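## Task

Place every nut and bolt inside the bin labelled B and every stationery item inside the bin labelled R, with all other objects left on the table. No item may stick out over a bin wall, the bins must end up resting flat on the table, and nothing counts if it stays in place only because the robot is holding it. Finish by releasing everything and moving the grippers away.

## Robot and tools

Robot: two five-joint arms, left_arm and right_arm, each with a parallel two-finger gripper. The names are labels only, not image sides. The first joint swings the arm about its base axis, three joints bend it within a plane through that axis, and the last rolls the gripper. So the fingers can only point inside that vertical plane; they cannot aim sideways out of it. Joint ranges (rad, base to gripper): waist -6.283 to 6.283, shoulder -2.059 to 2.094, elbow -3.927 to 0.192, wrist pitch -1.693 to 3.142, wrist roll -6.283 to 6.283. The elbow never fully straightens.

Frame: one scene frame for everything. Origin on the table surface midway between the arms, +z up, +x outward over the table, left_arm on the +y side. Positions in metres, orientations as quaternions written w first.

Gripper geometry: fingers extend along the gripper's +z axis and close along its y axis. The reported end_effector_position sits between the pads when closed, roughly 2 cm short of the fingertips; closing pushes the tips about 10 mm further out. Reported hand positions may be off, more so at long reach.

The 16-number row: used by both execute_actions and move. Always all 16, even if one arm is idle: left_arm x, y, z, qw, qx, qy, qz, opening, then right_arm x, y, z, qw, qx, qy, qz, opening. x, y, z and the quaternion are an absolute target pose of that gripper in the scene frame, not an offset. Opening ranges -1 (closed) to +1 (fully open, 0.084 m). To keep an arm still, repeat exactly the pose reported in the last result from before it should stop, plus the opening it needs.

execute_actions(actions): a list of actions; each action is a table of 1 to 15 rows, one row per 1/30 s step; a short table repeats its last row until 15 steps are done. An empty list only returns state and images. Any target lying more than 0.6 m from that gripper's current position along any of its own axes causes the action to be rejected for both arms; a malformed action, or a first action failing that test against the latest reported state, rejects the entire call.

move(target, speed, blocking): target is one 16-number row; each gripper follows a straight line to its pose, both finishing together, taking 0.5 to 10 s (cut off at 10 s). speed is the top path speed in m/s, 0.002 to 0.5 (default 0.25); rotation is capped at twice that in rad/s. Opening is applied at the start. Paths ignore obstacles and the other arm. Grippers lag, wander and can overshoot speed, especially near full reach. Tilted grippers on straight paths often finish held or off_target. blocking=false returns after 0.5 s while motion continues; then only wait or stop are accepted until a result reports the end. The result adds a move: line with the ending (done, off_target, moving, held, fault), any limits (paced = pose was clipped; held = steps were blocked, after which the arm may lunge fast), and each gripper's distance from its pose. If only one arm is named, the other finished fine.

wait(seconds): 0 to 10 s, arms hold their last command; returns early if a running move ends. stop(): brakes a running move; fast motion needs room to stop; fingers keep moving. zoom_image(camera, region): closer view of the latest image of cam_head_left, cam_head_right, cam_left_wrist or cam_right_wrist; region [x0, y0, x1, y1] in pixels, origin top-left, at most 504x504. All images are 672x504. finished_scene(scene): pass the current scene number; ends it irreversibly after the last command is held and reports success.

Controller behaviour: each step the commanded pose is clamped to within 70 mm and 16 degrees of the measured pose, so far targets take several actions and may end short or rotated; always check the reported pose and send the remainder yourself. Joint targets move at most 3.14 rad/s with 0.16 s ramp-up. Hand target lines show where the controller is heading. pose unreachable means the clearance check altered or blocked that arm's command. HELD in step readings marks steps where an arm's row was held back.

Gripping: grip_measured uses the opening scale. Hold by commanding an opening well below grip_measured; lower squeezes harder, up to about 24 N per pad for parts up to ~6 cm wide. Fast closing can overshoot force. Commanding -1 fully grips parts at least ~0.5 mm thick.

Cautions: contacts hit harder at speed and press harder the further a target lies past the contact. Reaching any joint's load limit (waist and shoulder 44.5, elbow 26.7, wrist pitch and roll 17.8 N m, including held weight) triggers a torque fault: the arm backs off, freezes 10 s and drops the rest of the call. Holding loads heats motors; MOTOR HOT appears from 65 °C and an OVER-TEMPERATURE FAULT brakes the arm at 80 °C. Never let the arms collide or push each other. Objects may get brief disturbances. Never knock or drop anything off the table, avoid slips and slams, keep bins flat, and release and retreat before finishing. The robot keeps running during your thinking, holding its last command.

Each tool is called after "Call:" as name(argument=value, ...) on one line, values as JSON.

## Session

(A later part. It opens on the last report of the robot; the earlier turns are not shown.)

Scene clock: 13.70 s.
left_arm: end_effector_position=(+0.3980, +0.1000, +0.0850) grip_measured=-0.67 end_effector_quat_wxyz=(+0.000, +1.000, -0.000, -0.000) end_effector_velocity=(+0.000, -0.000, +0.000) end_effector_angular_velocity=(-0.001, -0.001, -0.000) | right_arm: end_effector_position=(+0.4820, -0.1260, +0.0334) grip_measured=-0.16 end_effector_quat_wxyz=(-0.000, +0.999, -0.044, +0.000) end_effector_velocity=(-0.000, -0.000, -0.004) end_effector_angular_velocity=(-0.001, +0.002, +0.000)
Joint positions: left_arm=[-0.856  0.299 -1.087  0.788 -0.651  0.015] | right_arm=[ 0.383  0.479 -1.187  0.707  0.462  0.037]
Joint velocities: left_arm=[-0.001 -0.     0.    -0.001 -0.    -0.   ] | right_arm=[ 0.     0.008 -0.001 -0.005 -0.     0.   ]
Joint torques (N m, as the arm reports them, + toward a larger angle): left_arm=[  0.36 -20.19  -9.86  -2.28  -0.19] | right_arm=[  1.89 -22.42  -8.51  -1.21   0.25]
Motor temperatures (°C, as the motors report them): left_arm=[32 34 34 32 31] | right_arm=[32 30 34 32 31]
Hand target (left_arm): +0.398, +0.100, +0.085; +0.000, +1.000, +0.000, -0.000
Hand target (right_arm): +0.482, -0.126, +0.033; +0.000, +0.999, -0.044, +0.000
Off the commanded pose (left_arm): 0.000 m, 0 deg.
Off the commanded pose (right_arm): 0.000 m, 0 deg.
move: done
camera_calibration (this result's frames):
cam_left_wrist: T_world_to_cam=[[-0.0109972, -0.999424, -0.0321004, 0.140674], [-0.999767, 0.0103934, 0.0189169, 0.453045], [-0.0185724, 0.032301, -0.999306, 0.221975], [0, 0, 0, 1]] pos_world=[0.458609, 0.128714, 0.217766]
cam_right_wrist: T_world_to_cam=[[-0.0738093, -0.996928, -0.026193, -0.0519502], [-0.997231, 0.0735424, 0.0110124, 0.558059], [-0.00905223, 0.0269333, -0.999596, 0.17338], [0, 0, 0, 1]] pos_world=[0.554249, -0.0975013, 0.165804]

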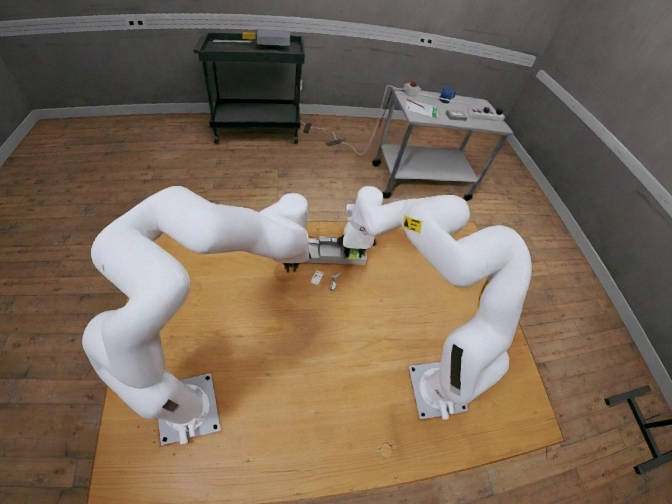

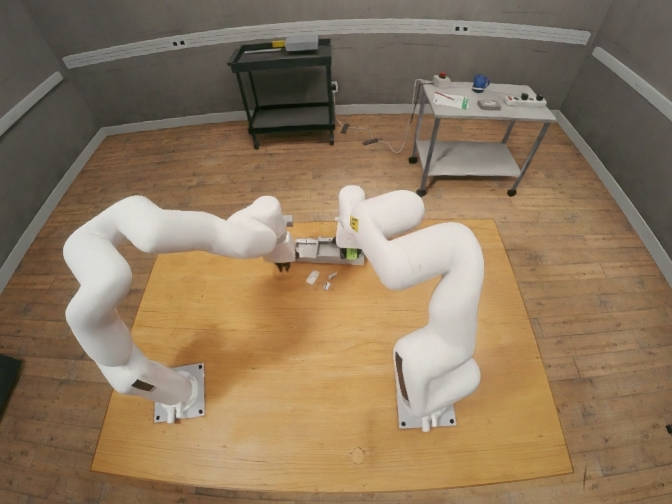

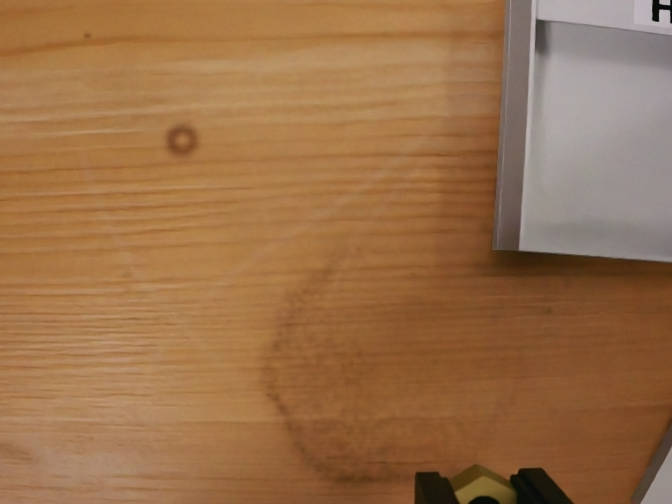

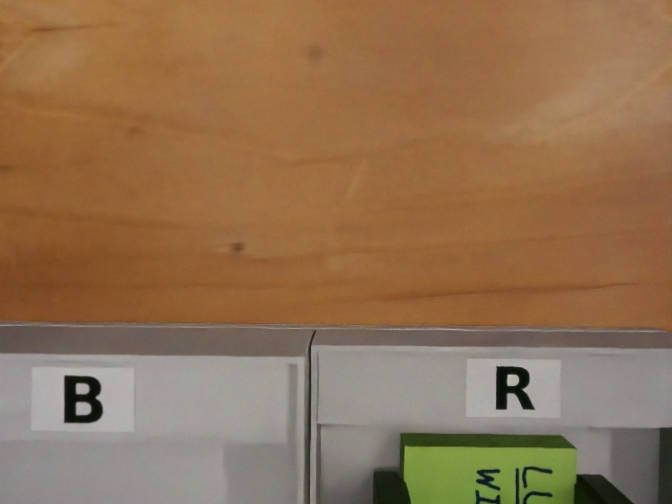

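Call:
move(target=[0.398,0.10,0.085,0,1,0,0,-0.9,0.482,-0.126,0.031,0,0.999,-0.044,0,0.05], speed=0.05)

Call:
move(target=[0.398,0.10,0.085,0,1,0,0,-0.9,0.482,-0.126,0.085,0,0.999,-0.044,0,0.05], speed=0.2)

Scene clock: 14.53 s.
left_arm: end_effector_position=(+0.3980, +0.1000, +0.0850) grip_measured=-0.67 end_effector_quat_wxyz=(+0.000, +1.000, -0.000, -0.000) end_effector_velocity=(+0.001, +0.000, +0.000) end_effector_angular_velocity=(-0.001, -0.001, +0.002) | right_arm: end_effector_position=(+0.4820, -0.1260, +0.0311) grip_measured=+0.04 end_effector_quat_wxyz=(+0.000, +0.999, -0.044, -0.000) end_effector_velocity=(+0.000, +0.000, -0.001) end_effector_angular_velocity=(+0.000, -0.001, +0.000)
Joint positions: left_arm=[-0.856  0.299 -1.087  0.788 -0.651  0.015] | right_arm=[ 0.383  0.484 -1.187  0.703  0.462  0.046]
Joint velocities: left_arm=[ 0.001  0.    -0.    -0.001 -0.001 -0.   ] | right_arm=[ 0.     0.002 -0.    -0.003 -0.     0.   ]
Joint torques (N m, as the arm reports them, + toward a larger angle): left_arm=[  0.32 -20.32  -9.95  -2.05  -0.33] | right_arm=[  2.17 -22.41  -8.56  -1.39   0.14]
Motor temperatures (°C, as the motors report them): left_arm=[32 34 34 32 31] | right_arm=[32 30 34 32 31]
Hand target (left_arm): +0.398, +0.100, +0.085; +0.000, +1.000, +0.000, -0.000
Hand target (right_arm): +0.482, -0.126, +0.031; +0.000, +0.999, -0.044, +0.000
Off the commanded pose (left_arm): 0.000 m, 0 deg.
Off the commanded pose (right_arm): 0.000 m, 0 deg.
move: done
camera_calibration (this result's frames):
cam_left_wrist: T_world_to_cam=[[-0.0109972, -0.999424, -0.0321004, 0.140674], [-0.999767, 0.0103934, 0.0189168, 0.453045], [-0.0185723, 0.0323009, -0.999306, 0.221975], [0, 0, 0, 1]] pos_world=[0.458609, 0.128714, 0.217766]
cam_right_wrist: T_world_to_cam=[[-0.0738222, -0.996931, -0.0260393, -0.0520325], [-0.997227, 0.0735482, 0.011332, 0.558036], [-0.00938207, 0.0268037, -0.999597, 0.171268], [0, 0, 0, 1]] pos_world=[0.554254, -0.0975059, 0.16352]

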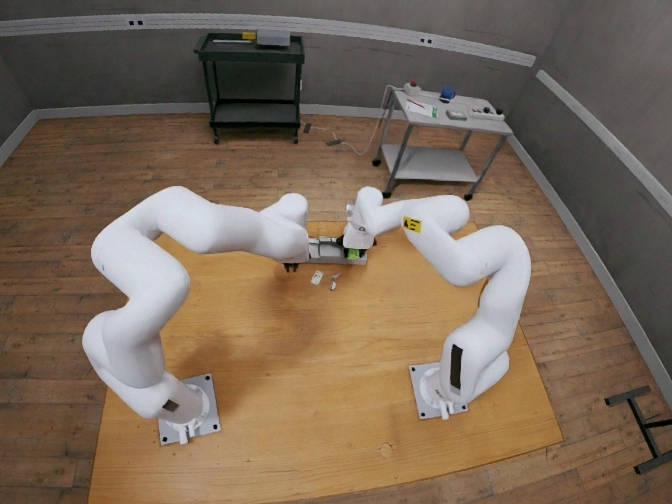

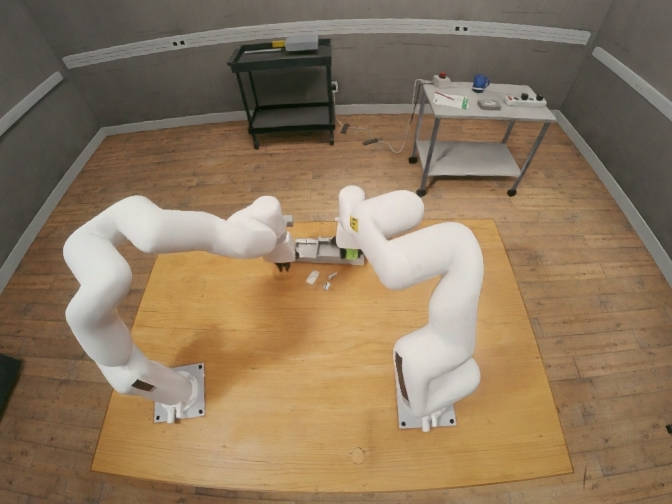

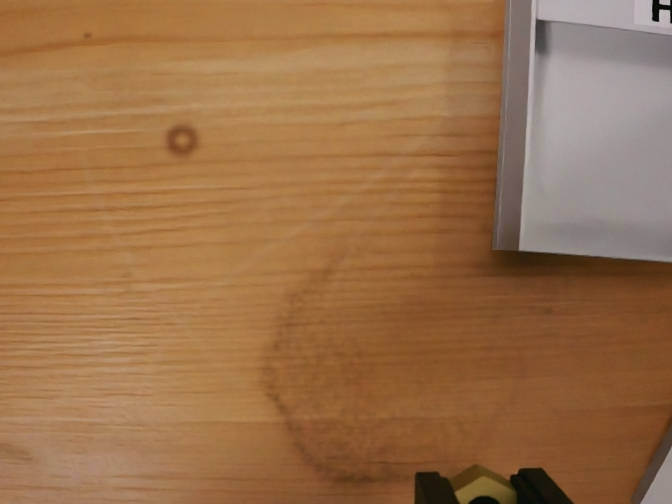

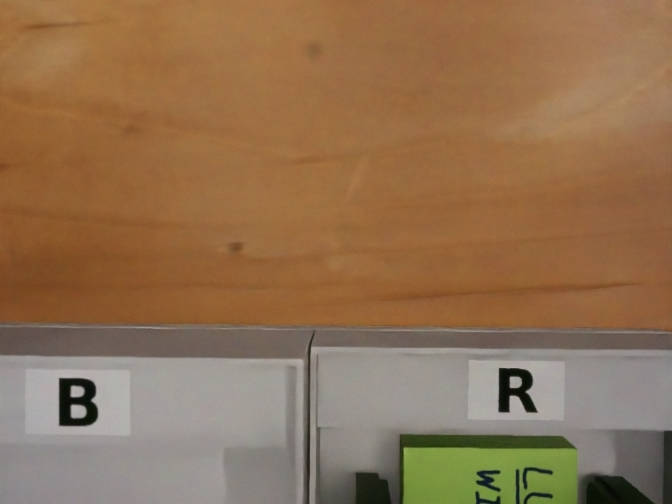

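Scene clock: 15.57 s.
left_arm: end_effector_position=(+0.3980, +0.1000, +0.0850) grip_measured=-0.67 end_effector_quat_wxyz=(+0.000, +1.000, -0.000, -0.000) end_effector_velocity=(-0.000, +0.000, -0.000) end_effector_angular_velocity=(+0.001, +0.001, -0.000) | right_arm: end_effector_position=(+0.4819, -0.1260, +0.0846) grip_measured=+0.04 end_effector_quat_wxyz=(+0.000, +0.999, -0.044, -0.000) end_effector_velocity=(+0.001, -0.000, +0.004) end_effector_angular_velocity=(+0.001, -0.003, -0.001)
Joint positions: left_arm=[-0.856  0.299 -1.087  0.788 -0.651  0.015] | right_arm=[ 0.383  0.382 -1.209  0.827  0.462  0.046]
Joint velocities: left_arm=[-0.     0.    -0.     0.001  0.    -0.   ] | right_arm=[-0.001 -0.006 -0.003  0.006  0.    -0.   ]
Joint torques (N m, as the arm reports them, + toward a larger angle): left_arm=[  0.37 -20.2   -9.87  -2.21  -0.23] | right_arm=[  2.17 -21.94  -9.09  -1.44   0.26]
Motor temperatures (°C, as the motors report them): left_arm=[32 34 34 32 31] | right_arm=[32 30 34 32 31]
Hand target (left_arm): +0.398, +0.100, +0.085; +0.000, +1.000, +0.000, -0.000
Hand target (right_arm): +0.482, -0.126, +0.085; +0.000, +0.999, -0.044, +0.000
Off the commanded pose (left_arm): 0.000 m, 0 deg.
Off the commanded pose (right_arm): 0.000 m, 0 deg.
move: done
camera_calibration (this result's frames):
cam_left_wrist: T_world_to_cam=[[-0.0109971, -0.999424, -0.0321004, 0.140674], [-0.999767, 0.0103932, 0.0189168, 0.453045], [-0.0185723, 0.0323009, -0.999306, 0.221975], [0, 0, 0, 1]] pos_world=[0.458609, 0.128714, 0.217766]
cam_right_wrist: T_world_to_cam=[[-0.0738331, -0.996935, -0.0258858, -0.0506822], [-0.997223, 0.073552, 0.0116514, 0.557331], [-0.00971169, 0.0266742, -0.999597, 0.224897], [0, 0, 0, 1]] pos_world=[0.554226, -0.0975186, 0.217001]

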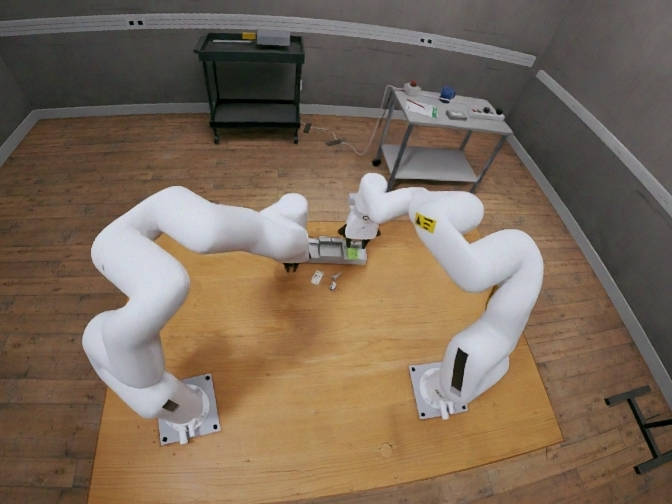

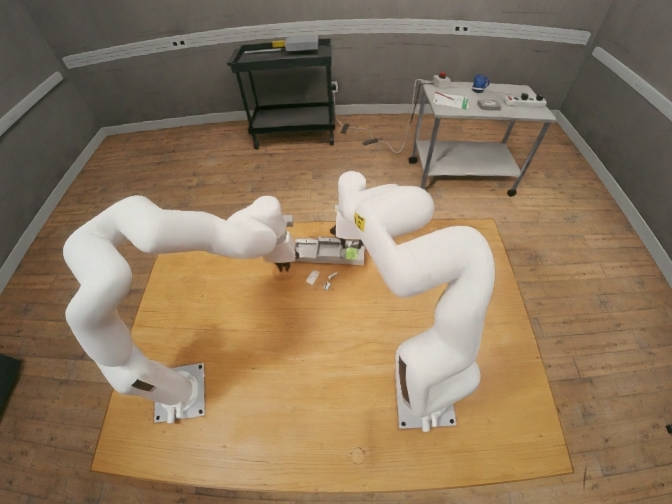

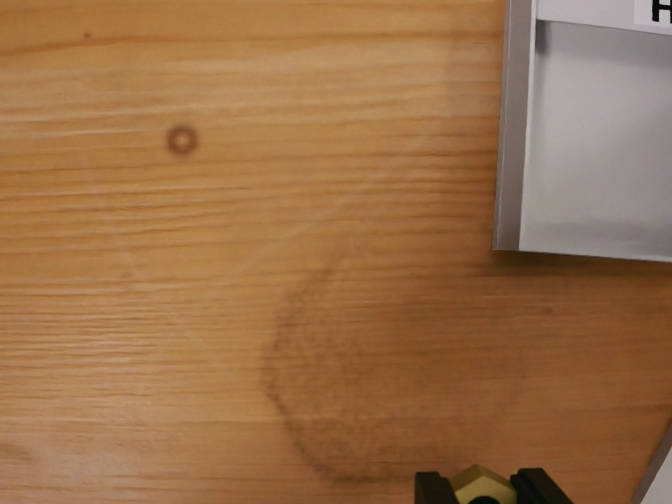

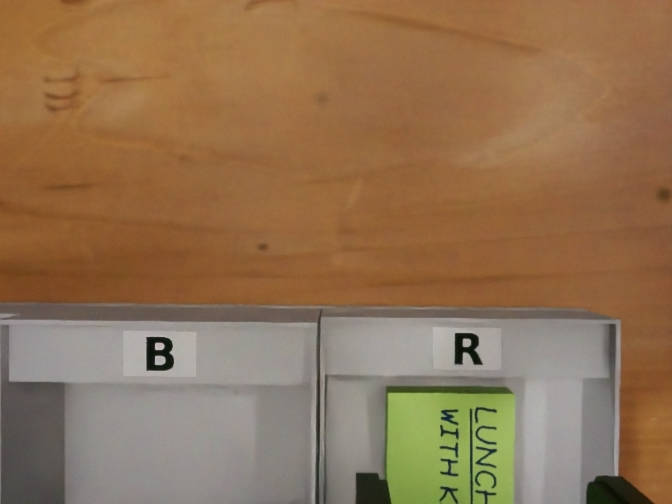

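Call:
move(target=[0.477,-0.02,0.08,0,0.7071,0.7071,0,-0.9,0.34,-0.22,0.11,0,0.98,-0.2,0,0.05], speed=0.5)

Scene clock: 18.60 s.
left_arm: end_effector_position=(+0.4770, -0.0198, +0.0802) grip_measured=-0.67 end_effector_quat_wxyz=(+0.001, +0.707, +0.707, +0.000) end_effector_velocity=(+0.000, -0.001, -0.001) end_effector_angular_velocity=(+0.010, +0.012, +0.009) | right_arm: end_effector_position=(+0.3402, -0.2199, +0.1103) grip_measured=+0.04 end_effector_quat_wxyz=(+0.000, +0.980, -0.200, -0.000) end_effector_velocity=(-0.001, -0.000, +0.001) end_effector_angular_velocity=(+0.000, -0.001, -0.000)
Joint positions: left_arm=[-0.93   0.757 -1.8    1.041 -2.294  0.015] | right_arm=[ 0.288 -0.174 -0.586  0.761  0.681  0.046]
Joint velocities: left_arm=[-0.001  0.019 -0.034  0.031 -0.01  -0.   ] | right_arm=[-0.    -0.005  0.003  0.001  0.    -0.   ]
Joint torques (N m, as the arm reports them, + toward a larger angle): left_arm=[  0.5  -27.24 -10.76  -2.13  -0.33] | right_arm=[  1.66 -12.8   -8.86  -1.29   0.2 ]
Motor temperatures (°C, as the motors report them): left_arm=[32 34 34 32 31] | right_arm=[32 30 34 32 31]
Hand target (left_arm): +0.477, -0.020, +0.080; +0.000, +0.707, +0.707, -0.000
Hand target (right_arm): +0.340, -0.220, +0.110; +0.000, +0.980, -0.200, -0.000
Off the commanded pose (left_arm): 0.000 m, 0 deg.
Off the commanded pose (right_arm): 0.000 m, 0 deg.
move: done
camera_calibration (this result's frames):
cam_left_wrist: T_world_to_cam=[[0.999454, -0.0121478, -0.0307238, -0.440914], [-0.0115327, -0.999731, 0.0201172, 0.0418539], [-0.0309599, -0.0197519, -0.999325, 0.227441], [0, 0, 0, 1]] pos_world=[0.448198, 0.0409789, 0.212899]
cam_right_wrist: T_world_to_cam=[[-0.378545, -0.925218, -0.0259868, -0.0346018], [-0.925582, 0.378375, 0.0113915, 0.465298], [-0.000706878, 0.0283651, -0.999597, 0.248974], [0, 0, 0, 1]] pos_world=[0.41775, -0.215133, 0.242674]

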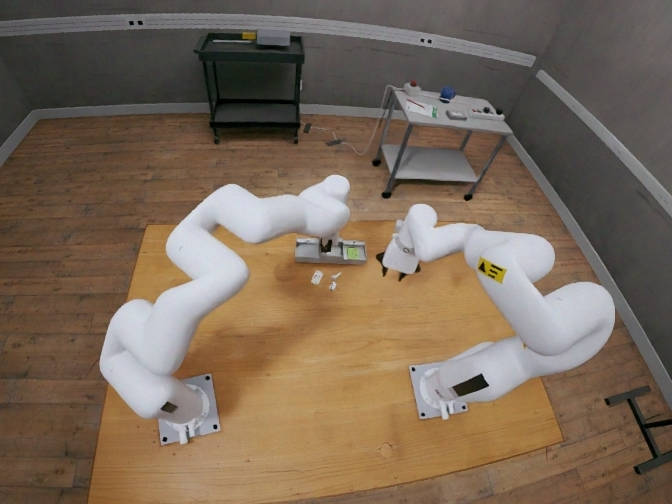

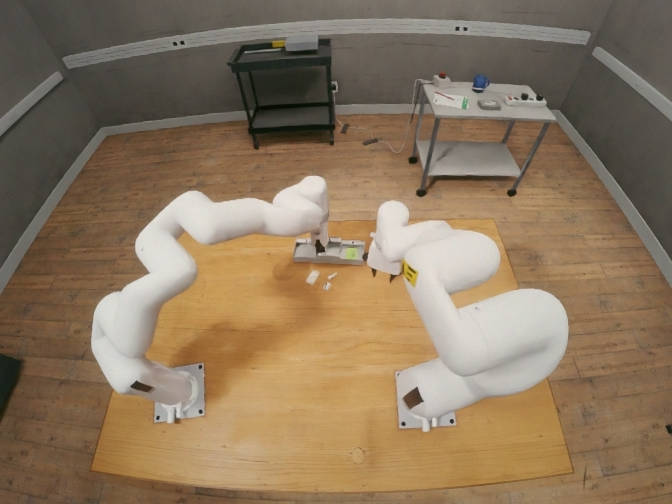

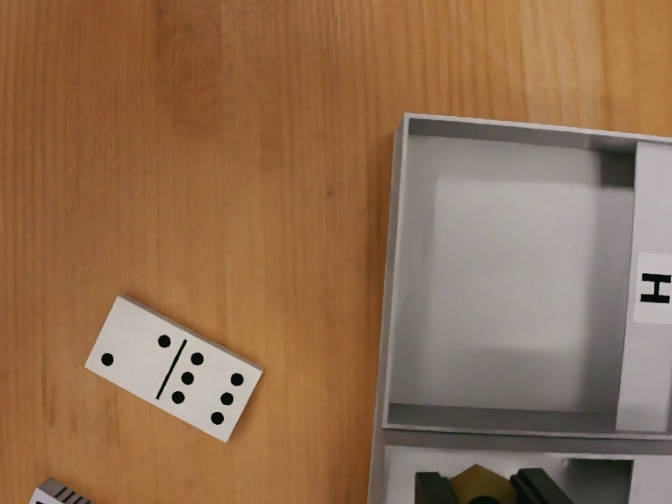

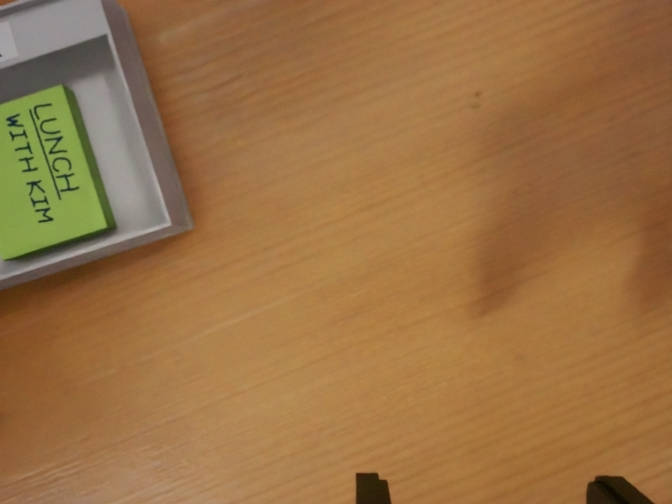

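Call:
move(target=[0.488,-0.033,0.065,0,0.7071,0.7071,0,-0.9,0.34,-0.22,0.11,0,0.98,-0.2,0,0.05], speed=0.1)

Scene clock: 19.90 s.
left_arm: end_effector_position=(+0.4879, -0.0329, +0.0653) grip_measured=-0.67 end_effector_quat_wxyz=(+0.000, +0.707, +0.707, +0.000) end_effector_velocity=(+0.002, -0.001, -0.001) end_effector_angular_velocity=(+0.001, +0.001, +0.001) | right_arm: end_effector_position=(+0.3400, -0.2200, +0.1100) grip_measured=+0.04 end_effector_quat_wxyz=(+0.000, +0.980, -0.200, +0.000) end_effector_velocity=(+0.001, +0.000, +0.000) end_effector_angular_velocity=(+0.000, -0.001, +0.000)
Joint positions: left_arm=[-0.933  0.85  -1.916  1.065 -2.299  0.015] | right_arm=[ 0.287 -0.174 -0.585  0.76   0.681  0.046]
Joint velocities: left_arm=[ 0.     0.012 -0.019  0.009 -0.001  0.   ] | right_arm=[ 0.    -0.    -0.001 -0.     0.     0.   ]
Joint torques (N m, as the arm reports them, + toward a larger angle): left_arm=[  0.45 -29.   -10.7   -2.08  -0.19] | right_arm=[  1.96 -12.86  -8.98  -1.37   0.33]
Motor temperatures (°C, as the motors report them): left_arm=[32 34 34 32 31] | right_arm=[32 30 34 32 31]
Hand target (left_arm): +0.488, -0.033, +0.065; +0.000, +0.707, +0.707, -0.000
Hand target (right_arm): +0.340, -0.220, +0.110; +0.000, +0.980, -0.200, +0.000
Off the commanded pose (left_arm): 0.000 m, 0 deg.
Off the commanded pose (right_arm): 0.000 m, 0 deg.
move: done
camera_calibration (this result's frames):
cam_left_wrist: T_world_to_cam=[[0.999438, -0.0109969, -0.0316605, -0.452314], [-0.0103887, -0.99976, 0.0193115, 0.0287359], [-0.0318652, -0.0189718, -0.999312, 0.213085], [0, 0, 0, 1]] pos_world=[0.459148, 0.0277975, 0.198063]
cam_right_wrist: T_world_to_cam=[[-0.378688, -0.925158, -0.0260508, -0.034721], [-0.925524, 0.378519, 0.0113101, 0.465178], [-0.000602892, 0.0283937, -0.999597, 0.248664], [0, 0, 0, 1]] pos_world=[0.417535, -0.215262, 0.242398]

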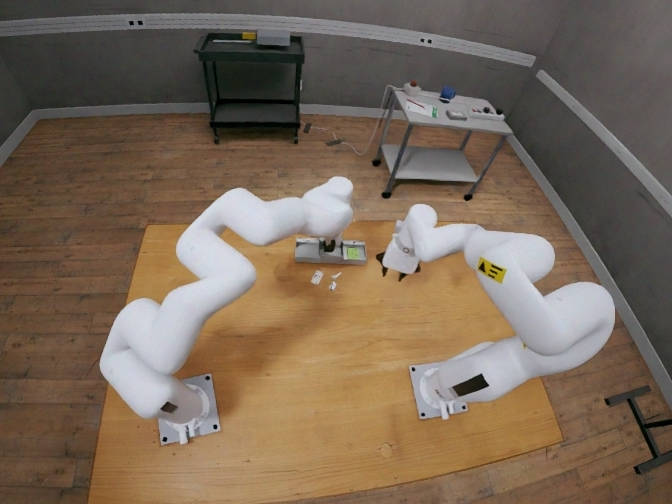

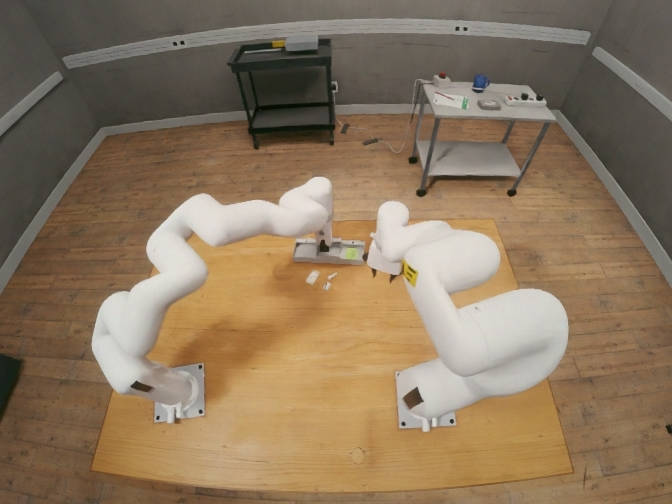

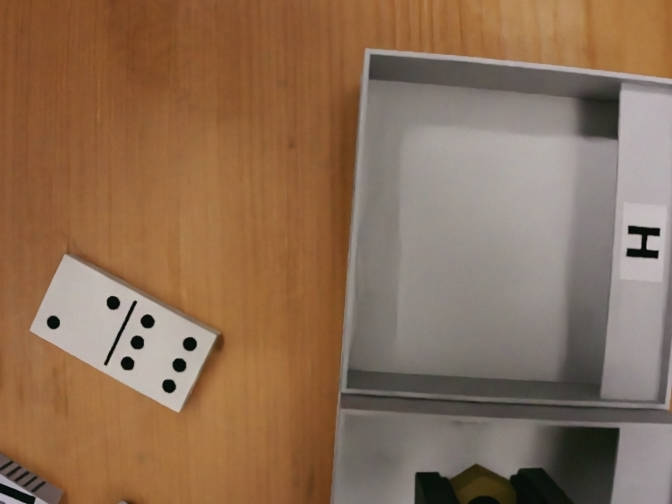

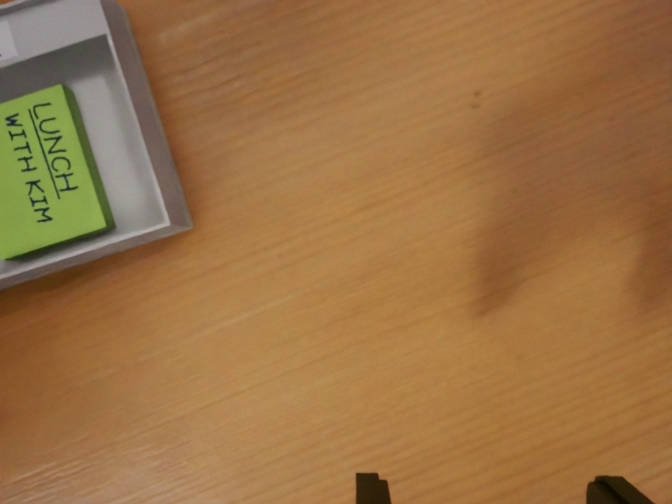

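Call:
move(target=[0.488,-0.033,0.029,0,0.7071,0.7071,0,-0.9,0.34,-0.22,0.11,0,0.98,-0.2,0,0.05], speed=0.06)

Scene clock: 21.03 s.
left_arm: end_effector_position=(+0.4885, -0.0334, +0.0309) grip_measured=-0.67 end_effector_quat_wxyz=(+0.001, +0.707, +0.707, +0.000) end_effector_velocity=(+0.001, +0.000, -0.002) end_effector_angular_velocity=(-0.001, -0.001, +0.002) | right_arm: end_effector_position=(+0.3400, -0.2200, +0.1100) grip_measured=+0.04 end_effector_quat_wxyz=(+0.000, +0.980, -0.200, +0.000) end_effector_velocity=(+0.001, +0.000, +0.000) end_effector_angular_velocity=(+0.000, -0.001, -0.000)
Joint positions: left_arm=[-0.933  0.902 -1.904  1.    -2.299  0.015] | right_arm=[ 0.287 -0.174 -0.585  0.76   0.681  0.046]
Joint velocities: left_arm=[ 0.002  0.006 -0.004 -0.004 -0.    -0.   ] | right_arm=[-0.     0.    -0.002  0.    -0.    -0.   ]
Joint torques (N m, as the arm reports them, + toward a larger angle): left_arm=[ -0.08 -26.15  -9.86  -2.39  -0.25] | right_arm=[  2.02 -13.52  -9.1   -1.21   0.35]
Motor temperatures (°C, as the motors report them): left_arm=[32 34 34 32 31] | right_arm=[32 30 34 32 31]
Hand target (left_arm): +0.488, -0.033, +0.029; -0.000, +0.707, +0.707, -0.000
Hand target (right_arm): +0.340, -0.220, +0.110; +0.000, +0.980, -0.200, +0.000
Off the commanded pose (left_arm): 0.002 m, 0 deg.
Off the commanded pose (right_arm): 0.000 m, 0 deg.
move: done
camera_calibration (this result's frames):
cam_left_wrist: T_world_to_cam=[[0.999476, -0.0110085, -0.0304455, -0.454033], [-0.0103908, -0.999738, 0.0203725, 0.0288273], [-0.0306618, -0.0200455, -0.999329, 0.178037], [0, 0, 0, 1]] pos_world=[0.459554, 0.0273904, 0.163507]
cam_right_wrist: T_world_to_cam=[[-0.378688, -0.925158, -0.0260487, -0.0347231], [-0.925524, 0.378519, 0.0113127, 0.465175], [-0.000606119, 0.0283927, -0.999597, 0.24866], [0, 0, 0, 1]] pos_world=[0.417533, -0.215262, 0.242393]

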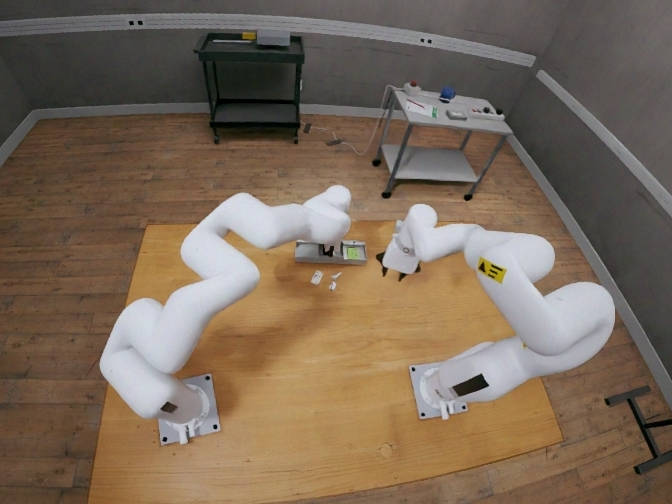

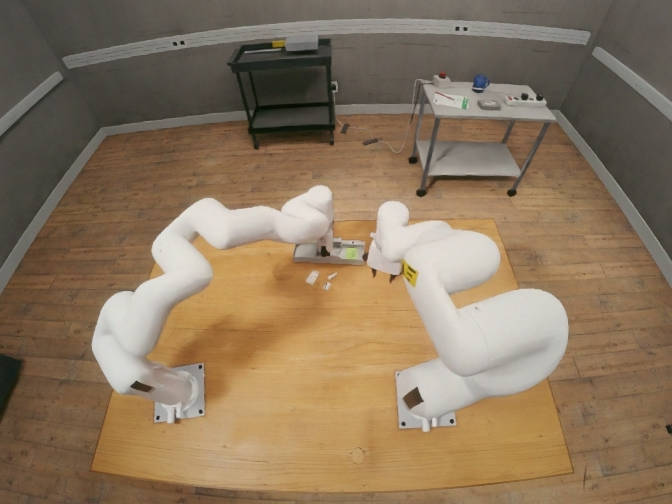

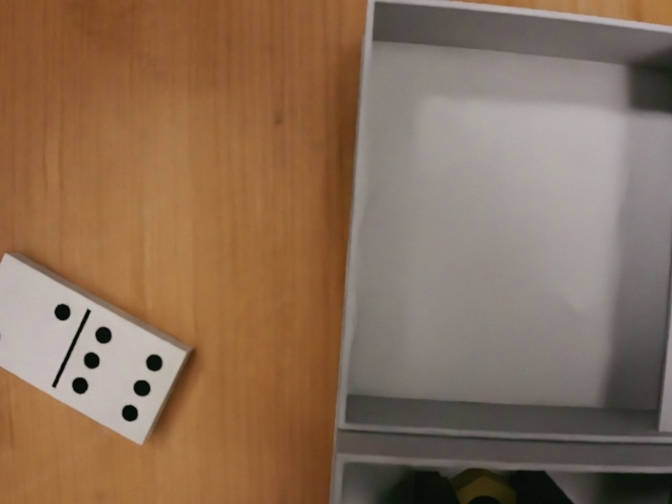

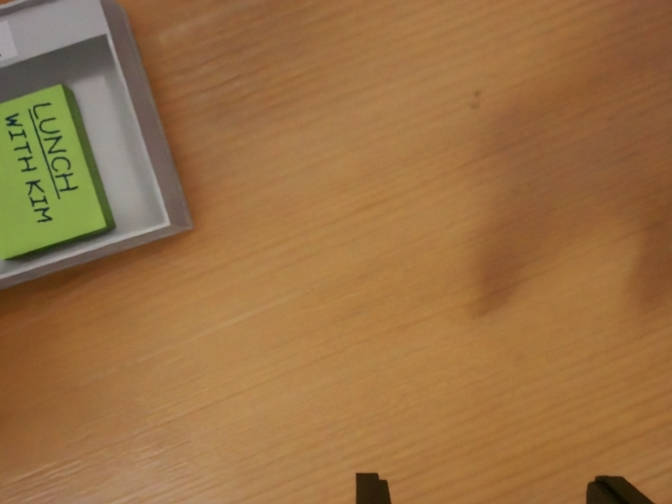

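Call:
move(target=[0.488,-0.033,0.032,0,0.7071,0.7071,0,-0.3,0.34,-0.22,0.11,0,0.98,-0.2,0,0.05], speed=0.05)

Call:
move(target=[0.488,-0.033,0.09,0,0.7071,0.7071,0,-0.3,0.34,-0.22,0.11,0,0.98,-0.2,0,0.05], speed=0.2)

Scene clock: 21.87 s.
left_arm: end_effector_position=(+0.4877, -0.0325, +0.0309) grip_measured=-0.32 end_effector_quat_wxyz=(-0.001, +0.707, +0.707, -0.000) end_effector_velocity=(-0.001, -0.001, +0.003) end_effector_angular_velocity=(-0.000, -0.000, -0.002) | right_arm: end_effector_position=(+0.3400, -0.2200, +0.1100) grip_measured=+0.04 end_effector_quat_wxyz=(+0.000, +0.980, -0.200, +0.000) end_effector_velocity=(+0.001, +0.000, +0.001) end_effector_angular_velocity=(+0.000, -0.002, +0.000)
Joint positions: left_arm=[-0.933  0.901 -1.902  1.004 -2.299  0.03 ] | right_arm=[ 0.287 -0.174 -0.585  0.76   0.681  0.046]
Joint velocities: left_arm=[-0.002 -0.005  0.     0.004  0.     0.   ] | right_arm=[-0.     0.001 -0.002 -0.    -0.     0.   ]
Joint torques (N m, as the arm reports them, + toward a larger angle): left_arm=[  0.29 -28.86 -10.62  -2.08  -0.25] | right_arm=[  2.67 -12.61  -8.82  -1.36   0.46]
Motor temperatures (°C, as the motors report them): left_arm=[32 34 34 32 31] | right_arm=[32 30 34 32 31]
Hand target (left_arm): +0.488, -0.033, +0.032; +0.000, +0.707, +0.707, -0.000
Hand target (right_arm): +0.340, -0.220, +0.110; +0.000, +0.980, -0.200, +0.000
Off the commanded pose (left_arm): 0.001 m, 0 deg.
Off the commanded pose (right_arm): 0.000 m, 0 deg.
move: done
camera_calibration (this result's frames):
cam_left_wrist: T_world_to_cam=[[0.999381, -0.0106078, -0.0335455, -0.453103], [-0.0100192, -0.999794, 0.0176654, 0.0296681], [-0.033726, -0.0173184, -0.999281, 0.179655], [0, 0, 0, 1]] pos_world=[0.459179, 0.0279669, 0.163802]
cam_right_wrist: T_world_to_cam=[[-0.378688, -0.925158, -0.0260488, -0.0347231], [-0.925524, 0.378519, 0.0113126, 0.465175], [-0.000606001, 0.0283928, -0.999597, 0.24866], [0, 0, 0, 1]] pos_world=[0.417533, -0.215262, 0.242393]

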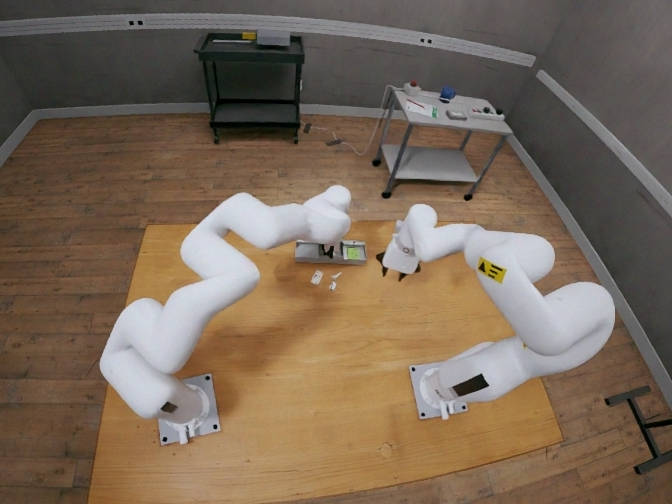

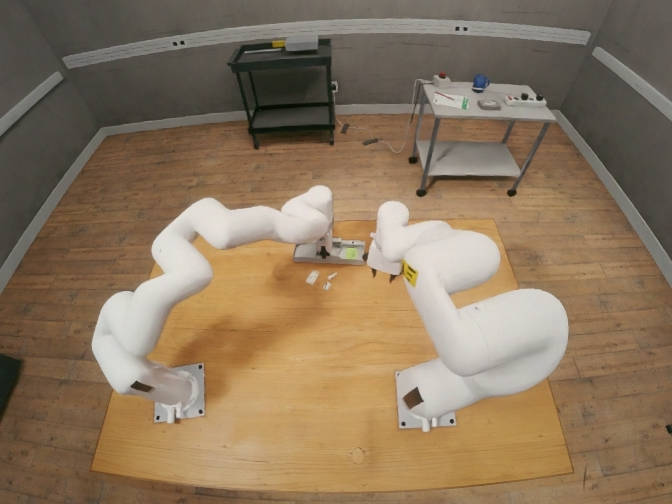

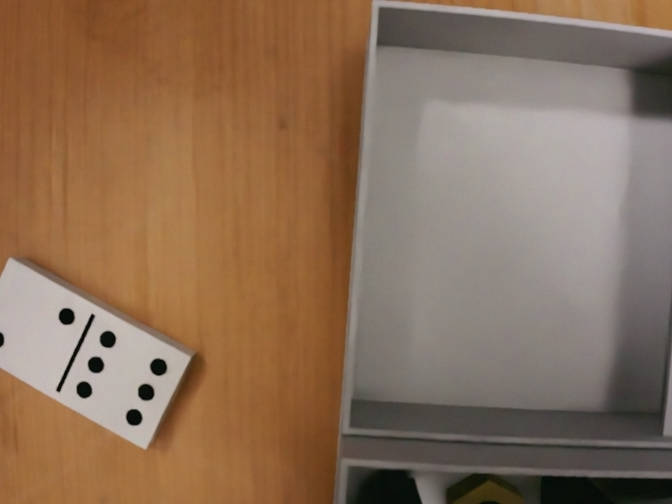

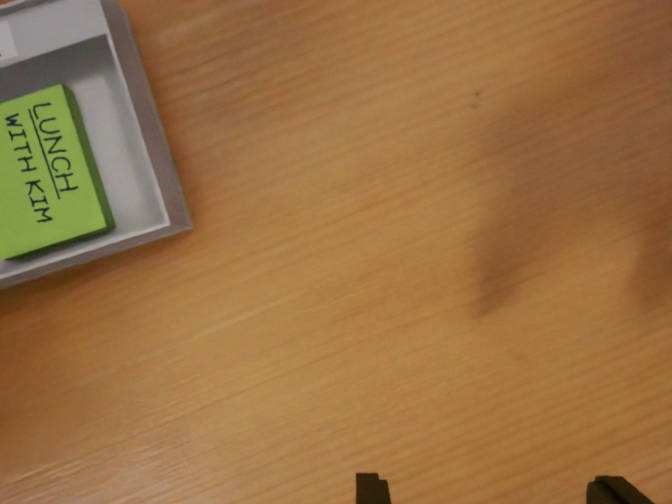

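Scene clock: 22.90 s.
left_arm: end_effector_position=(+0.4879, -0.0329, +0.0895) grip_measured=-0.32 end_effector_quat_wxyz=(-0.000, +0.707, +0.707, -0.000) end_effector_velocity=(-0.000, -0.002, +0.005) end_effector_angular_velocity=(-0.003, -0.003, -0.002) | right_arm: end_effector_position=(+0.3400, -0.2200, +0.1100) grip_measured=+0.04 end_effector_quat_wxyz=(+0.000, +0.980, -0.200, +0.000) end_effector_velocity=(-0.000, -0.000, -0.000) end_effector_angular_velocity=(-0.000, +0.001, -0.000)
Joint positions: left_arm=[-0.934  0.821 -1.938  1.117 -2.299  0.03 ] | right_arm=[ 0.287 -0.174 -0.585  0.76   0.681  0.046]
Joint velocities: left_arm=[-0.002 -0.006 -0.003  0.004  0.001 -0.   ] | right_arm=[-0.     0.     0.001 -0.     0.     0.   ]
Joint torques (N m, as the arm reports them, + toward a larger angle): left_arm=[  0.47 -28.45 -10.88  -1.95  -0.38] | right_arm=[  2.53 -12.73  -9.18  -1.27   0.28]
Motor temperatures (°C, as the motors report them): left_arm=[32 34 34 32 31] | right_arm=[32 30 34 32 31]
Hand target (left_arm): +0.488, -0.033, +0.090; +0.000, +0.707, +0.707, -0.000
Hand target (right_arm): +0.340, -0.220, +0.110; +0.000, +0.980, -0.200, +0.000
Off the commanded pose (left_arm): 0.001 m, 0 deg.
Off the commanded pose (right_arm): 0.000 m, 0 deg.
move: done
camera_calibration (this result's frames):
cam_left_wrist: T_world_to_cam=[[0.999414, -0.0109869, -0.0324332, -0.451417], [-0.0103861, -0.999772, 0.0186368, 0.02831], [-0.0326306, -0.0182891, -0.9993, 0.237608], [0, 0, 0, 1]] pos_world=[0.459199, 0.0276895, 0.222274]
cam_right_wrist: T_world_to_cam=[[-0.378688, -0.925158, -0.0260489, -0.034723], [-0.925524, 0.378519, 0.0113126, 0.465175], [-0.00060589, 0.0283928, -0.999597, 0.24866], [0, 0, 0, 1]] pos_world=[0.417533, -0.215262, 0.242393]

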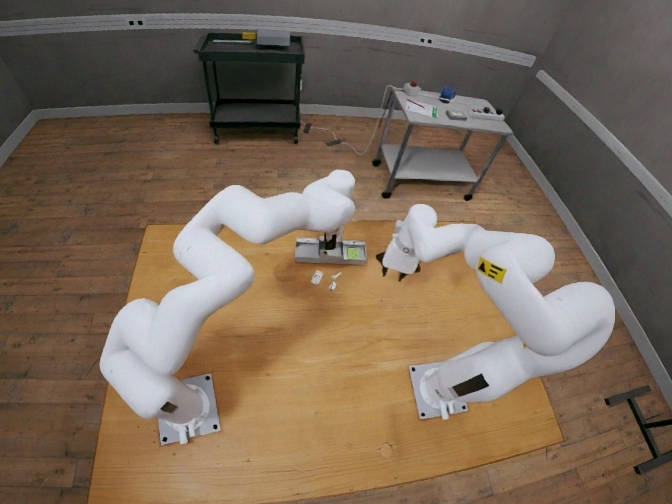

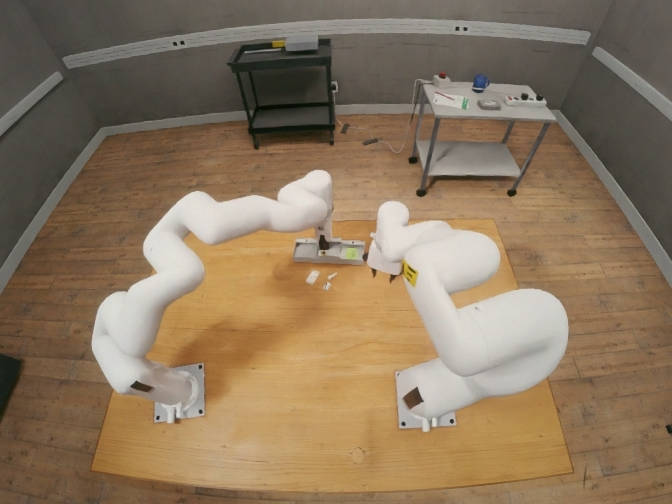

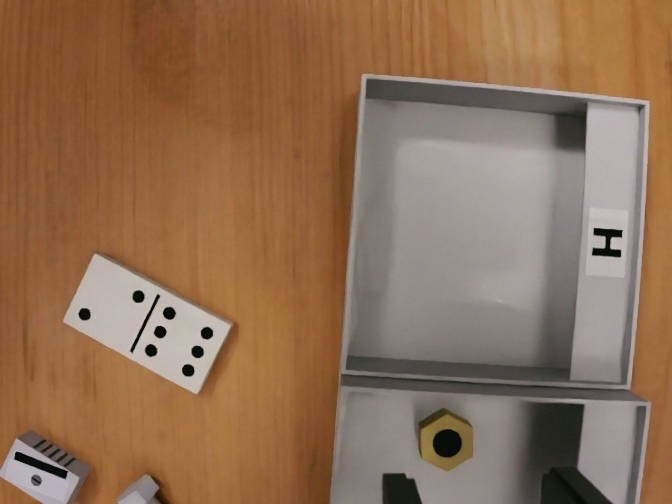

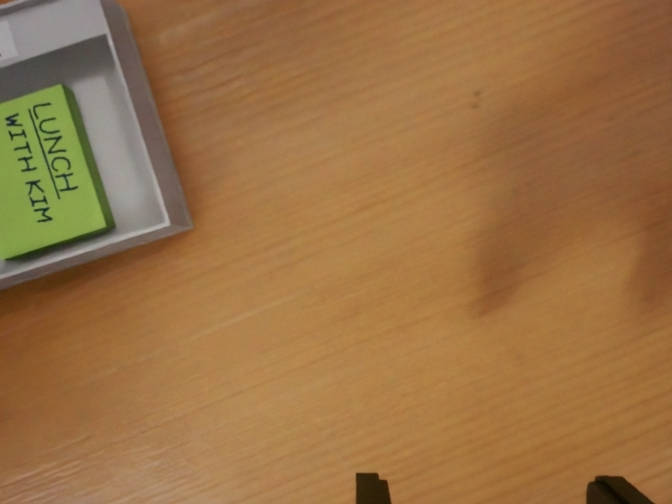

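Call:
move(target=[0.388,-0.055,0.10,0,0.4617,0.887,0,-0.3,0.34,-0.24,0.11,0,0.98,-0.2,0,0.05], speed=0.3)

Scene clock: 24.87 s.
left_arm: end_effector_position=(+0.3882, -0.0550, +0.0998) grip_measured=-0.32 end_effector_quat_wxyz=(-0.000, +0.462, +0.887, +0.000) end_effector_velocity=(-0.001, -0.000, +0.001) end_effector_angular_velocity=(-0.006, -0.005, +0.013) | right_arm: end_effector_position=(+0.3400, -0.2400, +0.1100) grip_measured=+0.04 end_effector_quat_wxyz=(+0.000, +0.980, -0.200, +0.000) end_effector_velocity=(-0.000, -0.000, -0.000) end_effector_angular_velocity=(-0.000, +0.001, -0.000)
Joint positions: left_arm=[-1.07   0.593 -1.587  0.995 -3.045  0.03 ] | right_arm=[ 0.235 -0.192 -0.568  0.76   0.629  0.046]
Joint velocities: left_arm=[-0.002 -0.01   0.016 -0.014 -0.015 -0.   ] | right_arm=[-0.001  0.001 -0.     0.    -0.     0.   ]
Joint torques (N m, as the arm reports them, + toward a larger angle): left_arm=[  0.48 -25.22 -10.63  -2.19  -0.23] | right_arm=[  2.04 -12.63  -8.52  -1.42   0.44]
Motor temperatures (°C, as the motors report them): left_arm=[32 34 35 32 31] | right_arm=[32 30 34 32 31]
Hand target (left_arm): +0.388, -0.055, +0.100; -0.000, +0.462, +0.887, -0.000
Hand target (right_arm): +0.340, -0.240, +0.110; +0.000, +0.980, -0.200, +0.000
Off the commanded pose (left_arm): 0.000 m, 0 deg.
Off the commanded pose (right_arm): 0.000 m, 0 deg.
move: done
camera_calibration (this result's frames):
cam_left_wrist: T_world_to_cam=[[0.8256, 0.563334, -0.0322227, -0.252689], [0.564013, -0.825572, 0.0178992, -0.208359], [-0.0165189, -0.0329516, -0.99932, 0.237243], [0, 0, 0, 1]] pos_world=[0.330056, -0.02185, 0.232669]
cam_right_wrist: T_world_to_cam=[[-0.378664, -0.925168, -0.0260475, -0.0532192], [-0.925534, 0.378495, 0.0113145, 0.472736], [-0.000608969, 0.0283922, -0.999597, 0.249241], [0, 0, 0, 1]] pos_world=[0.417533, -0.235241, 0.242405]

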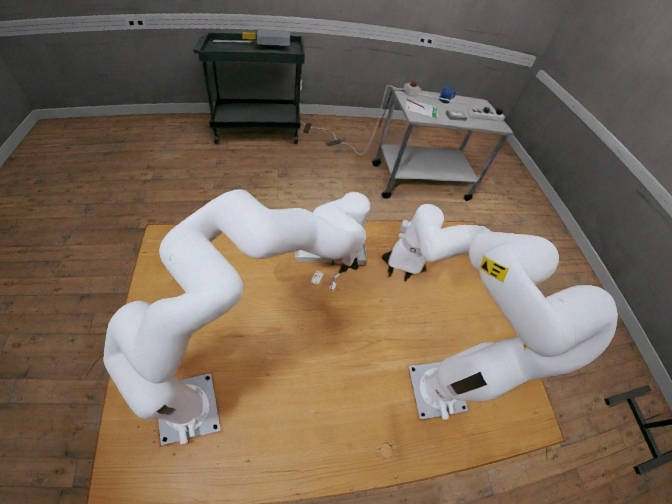

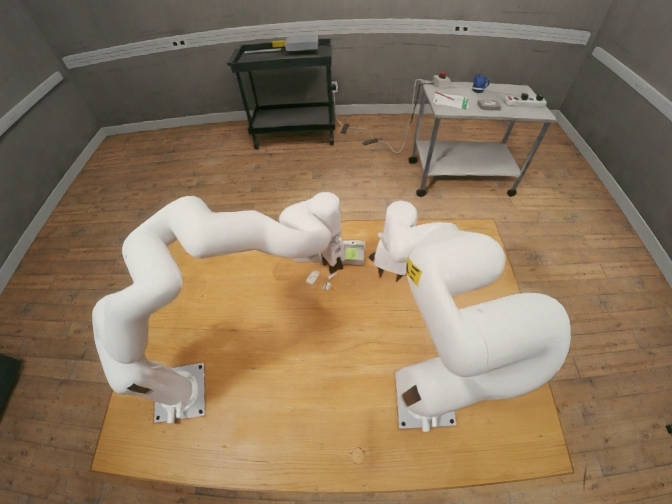

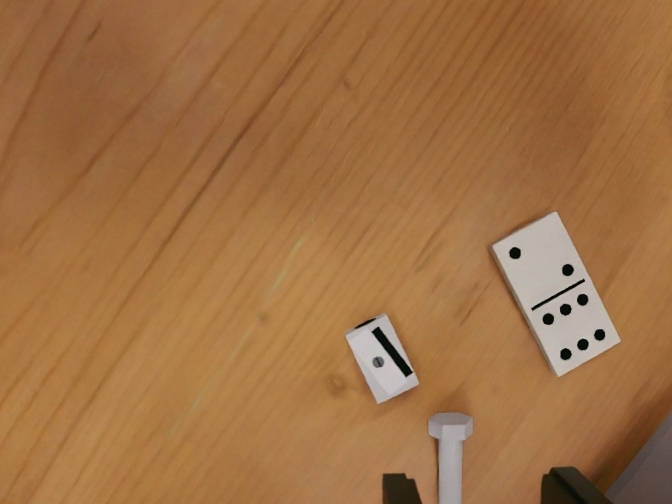

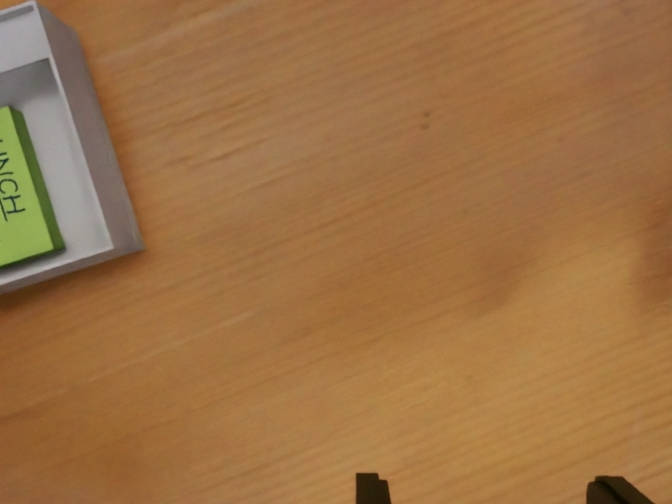

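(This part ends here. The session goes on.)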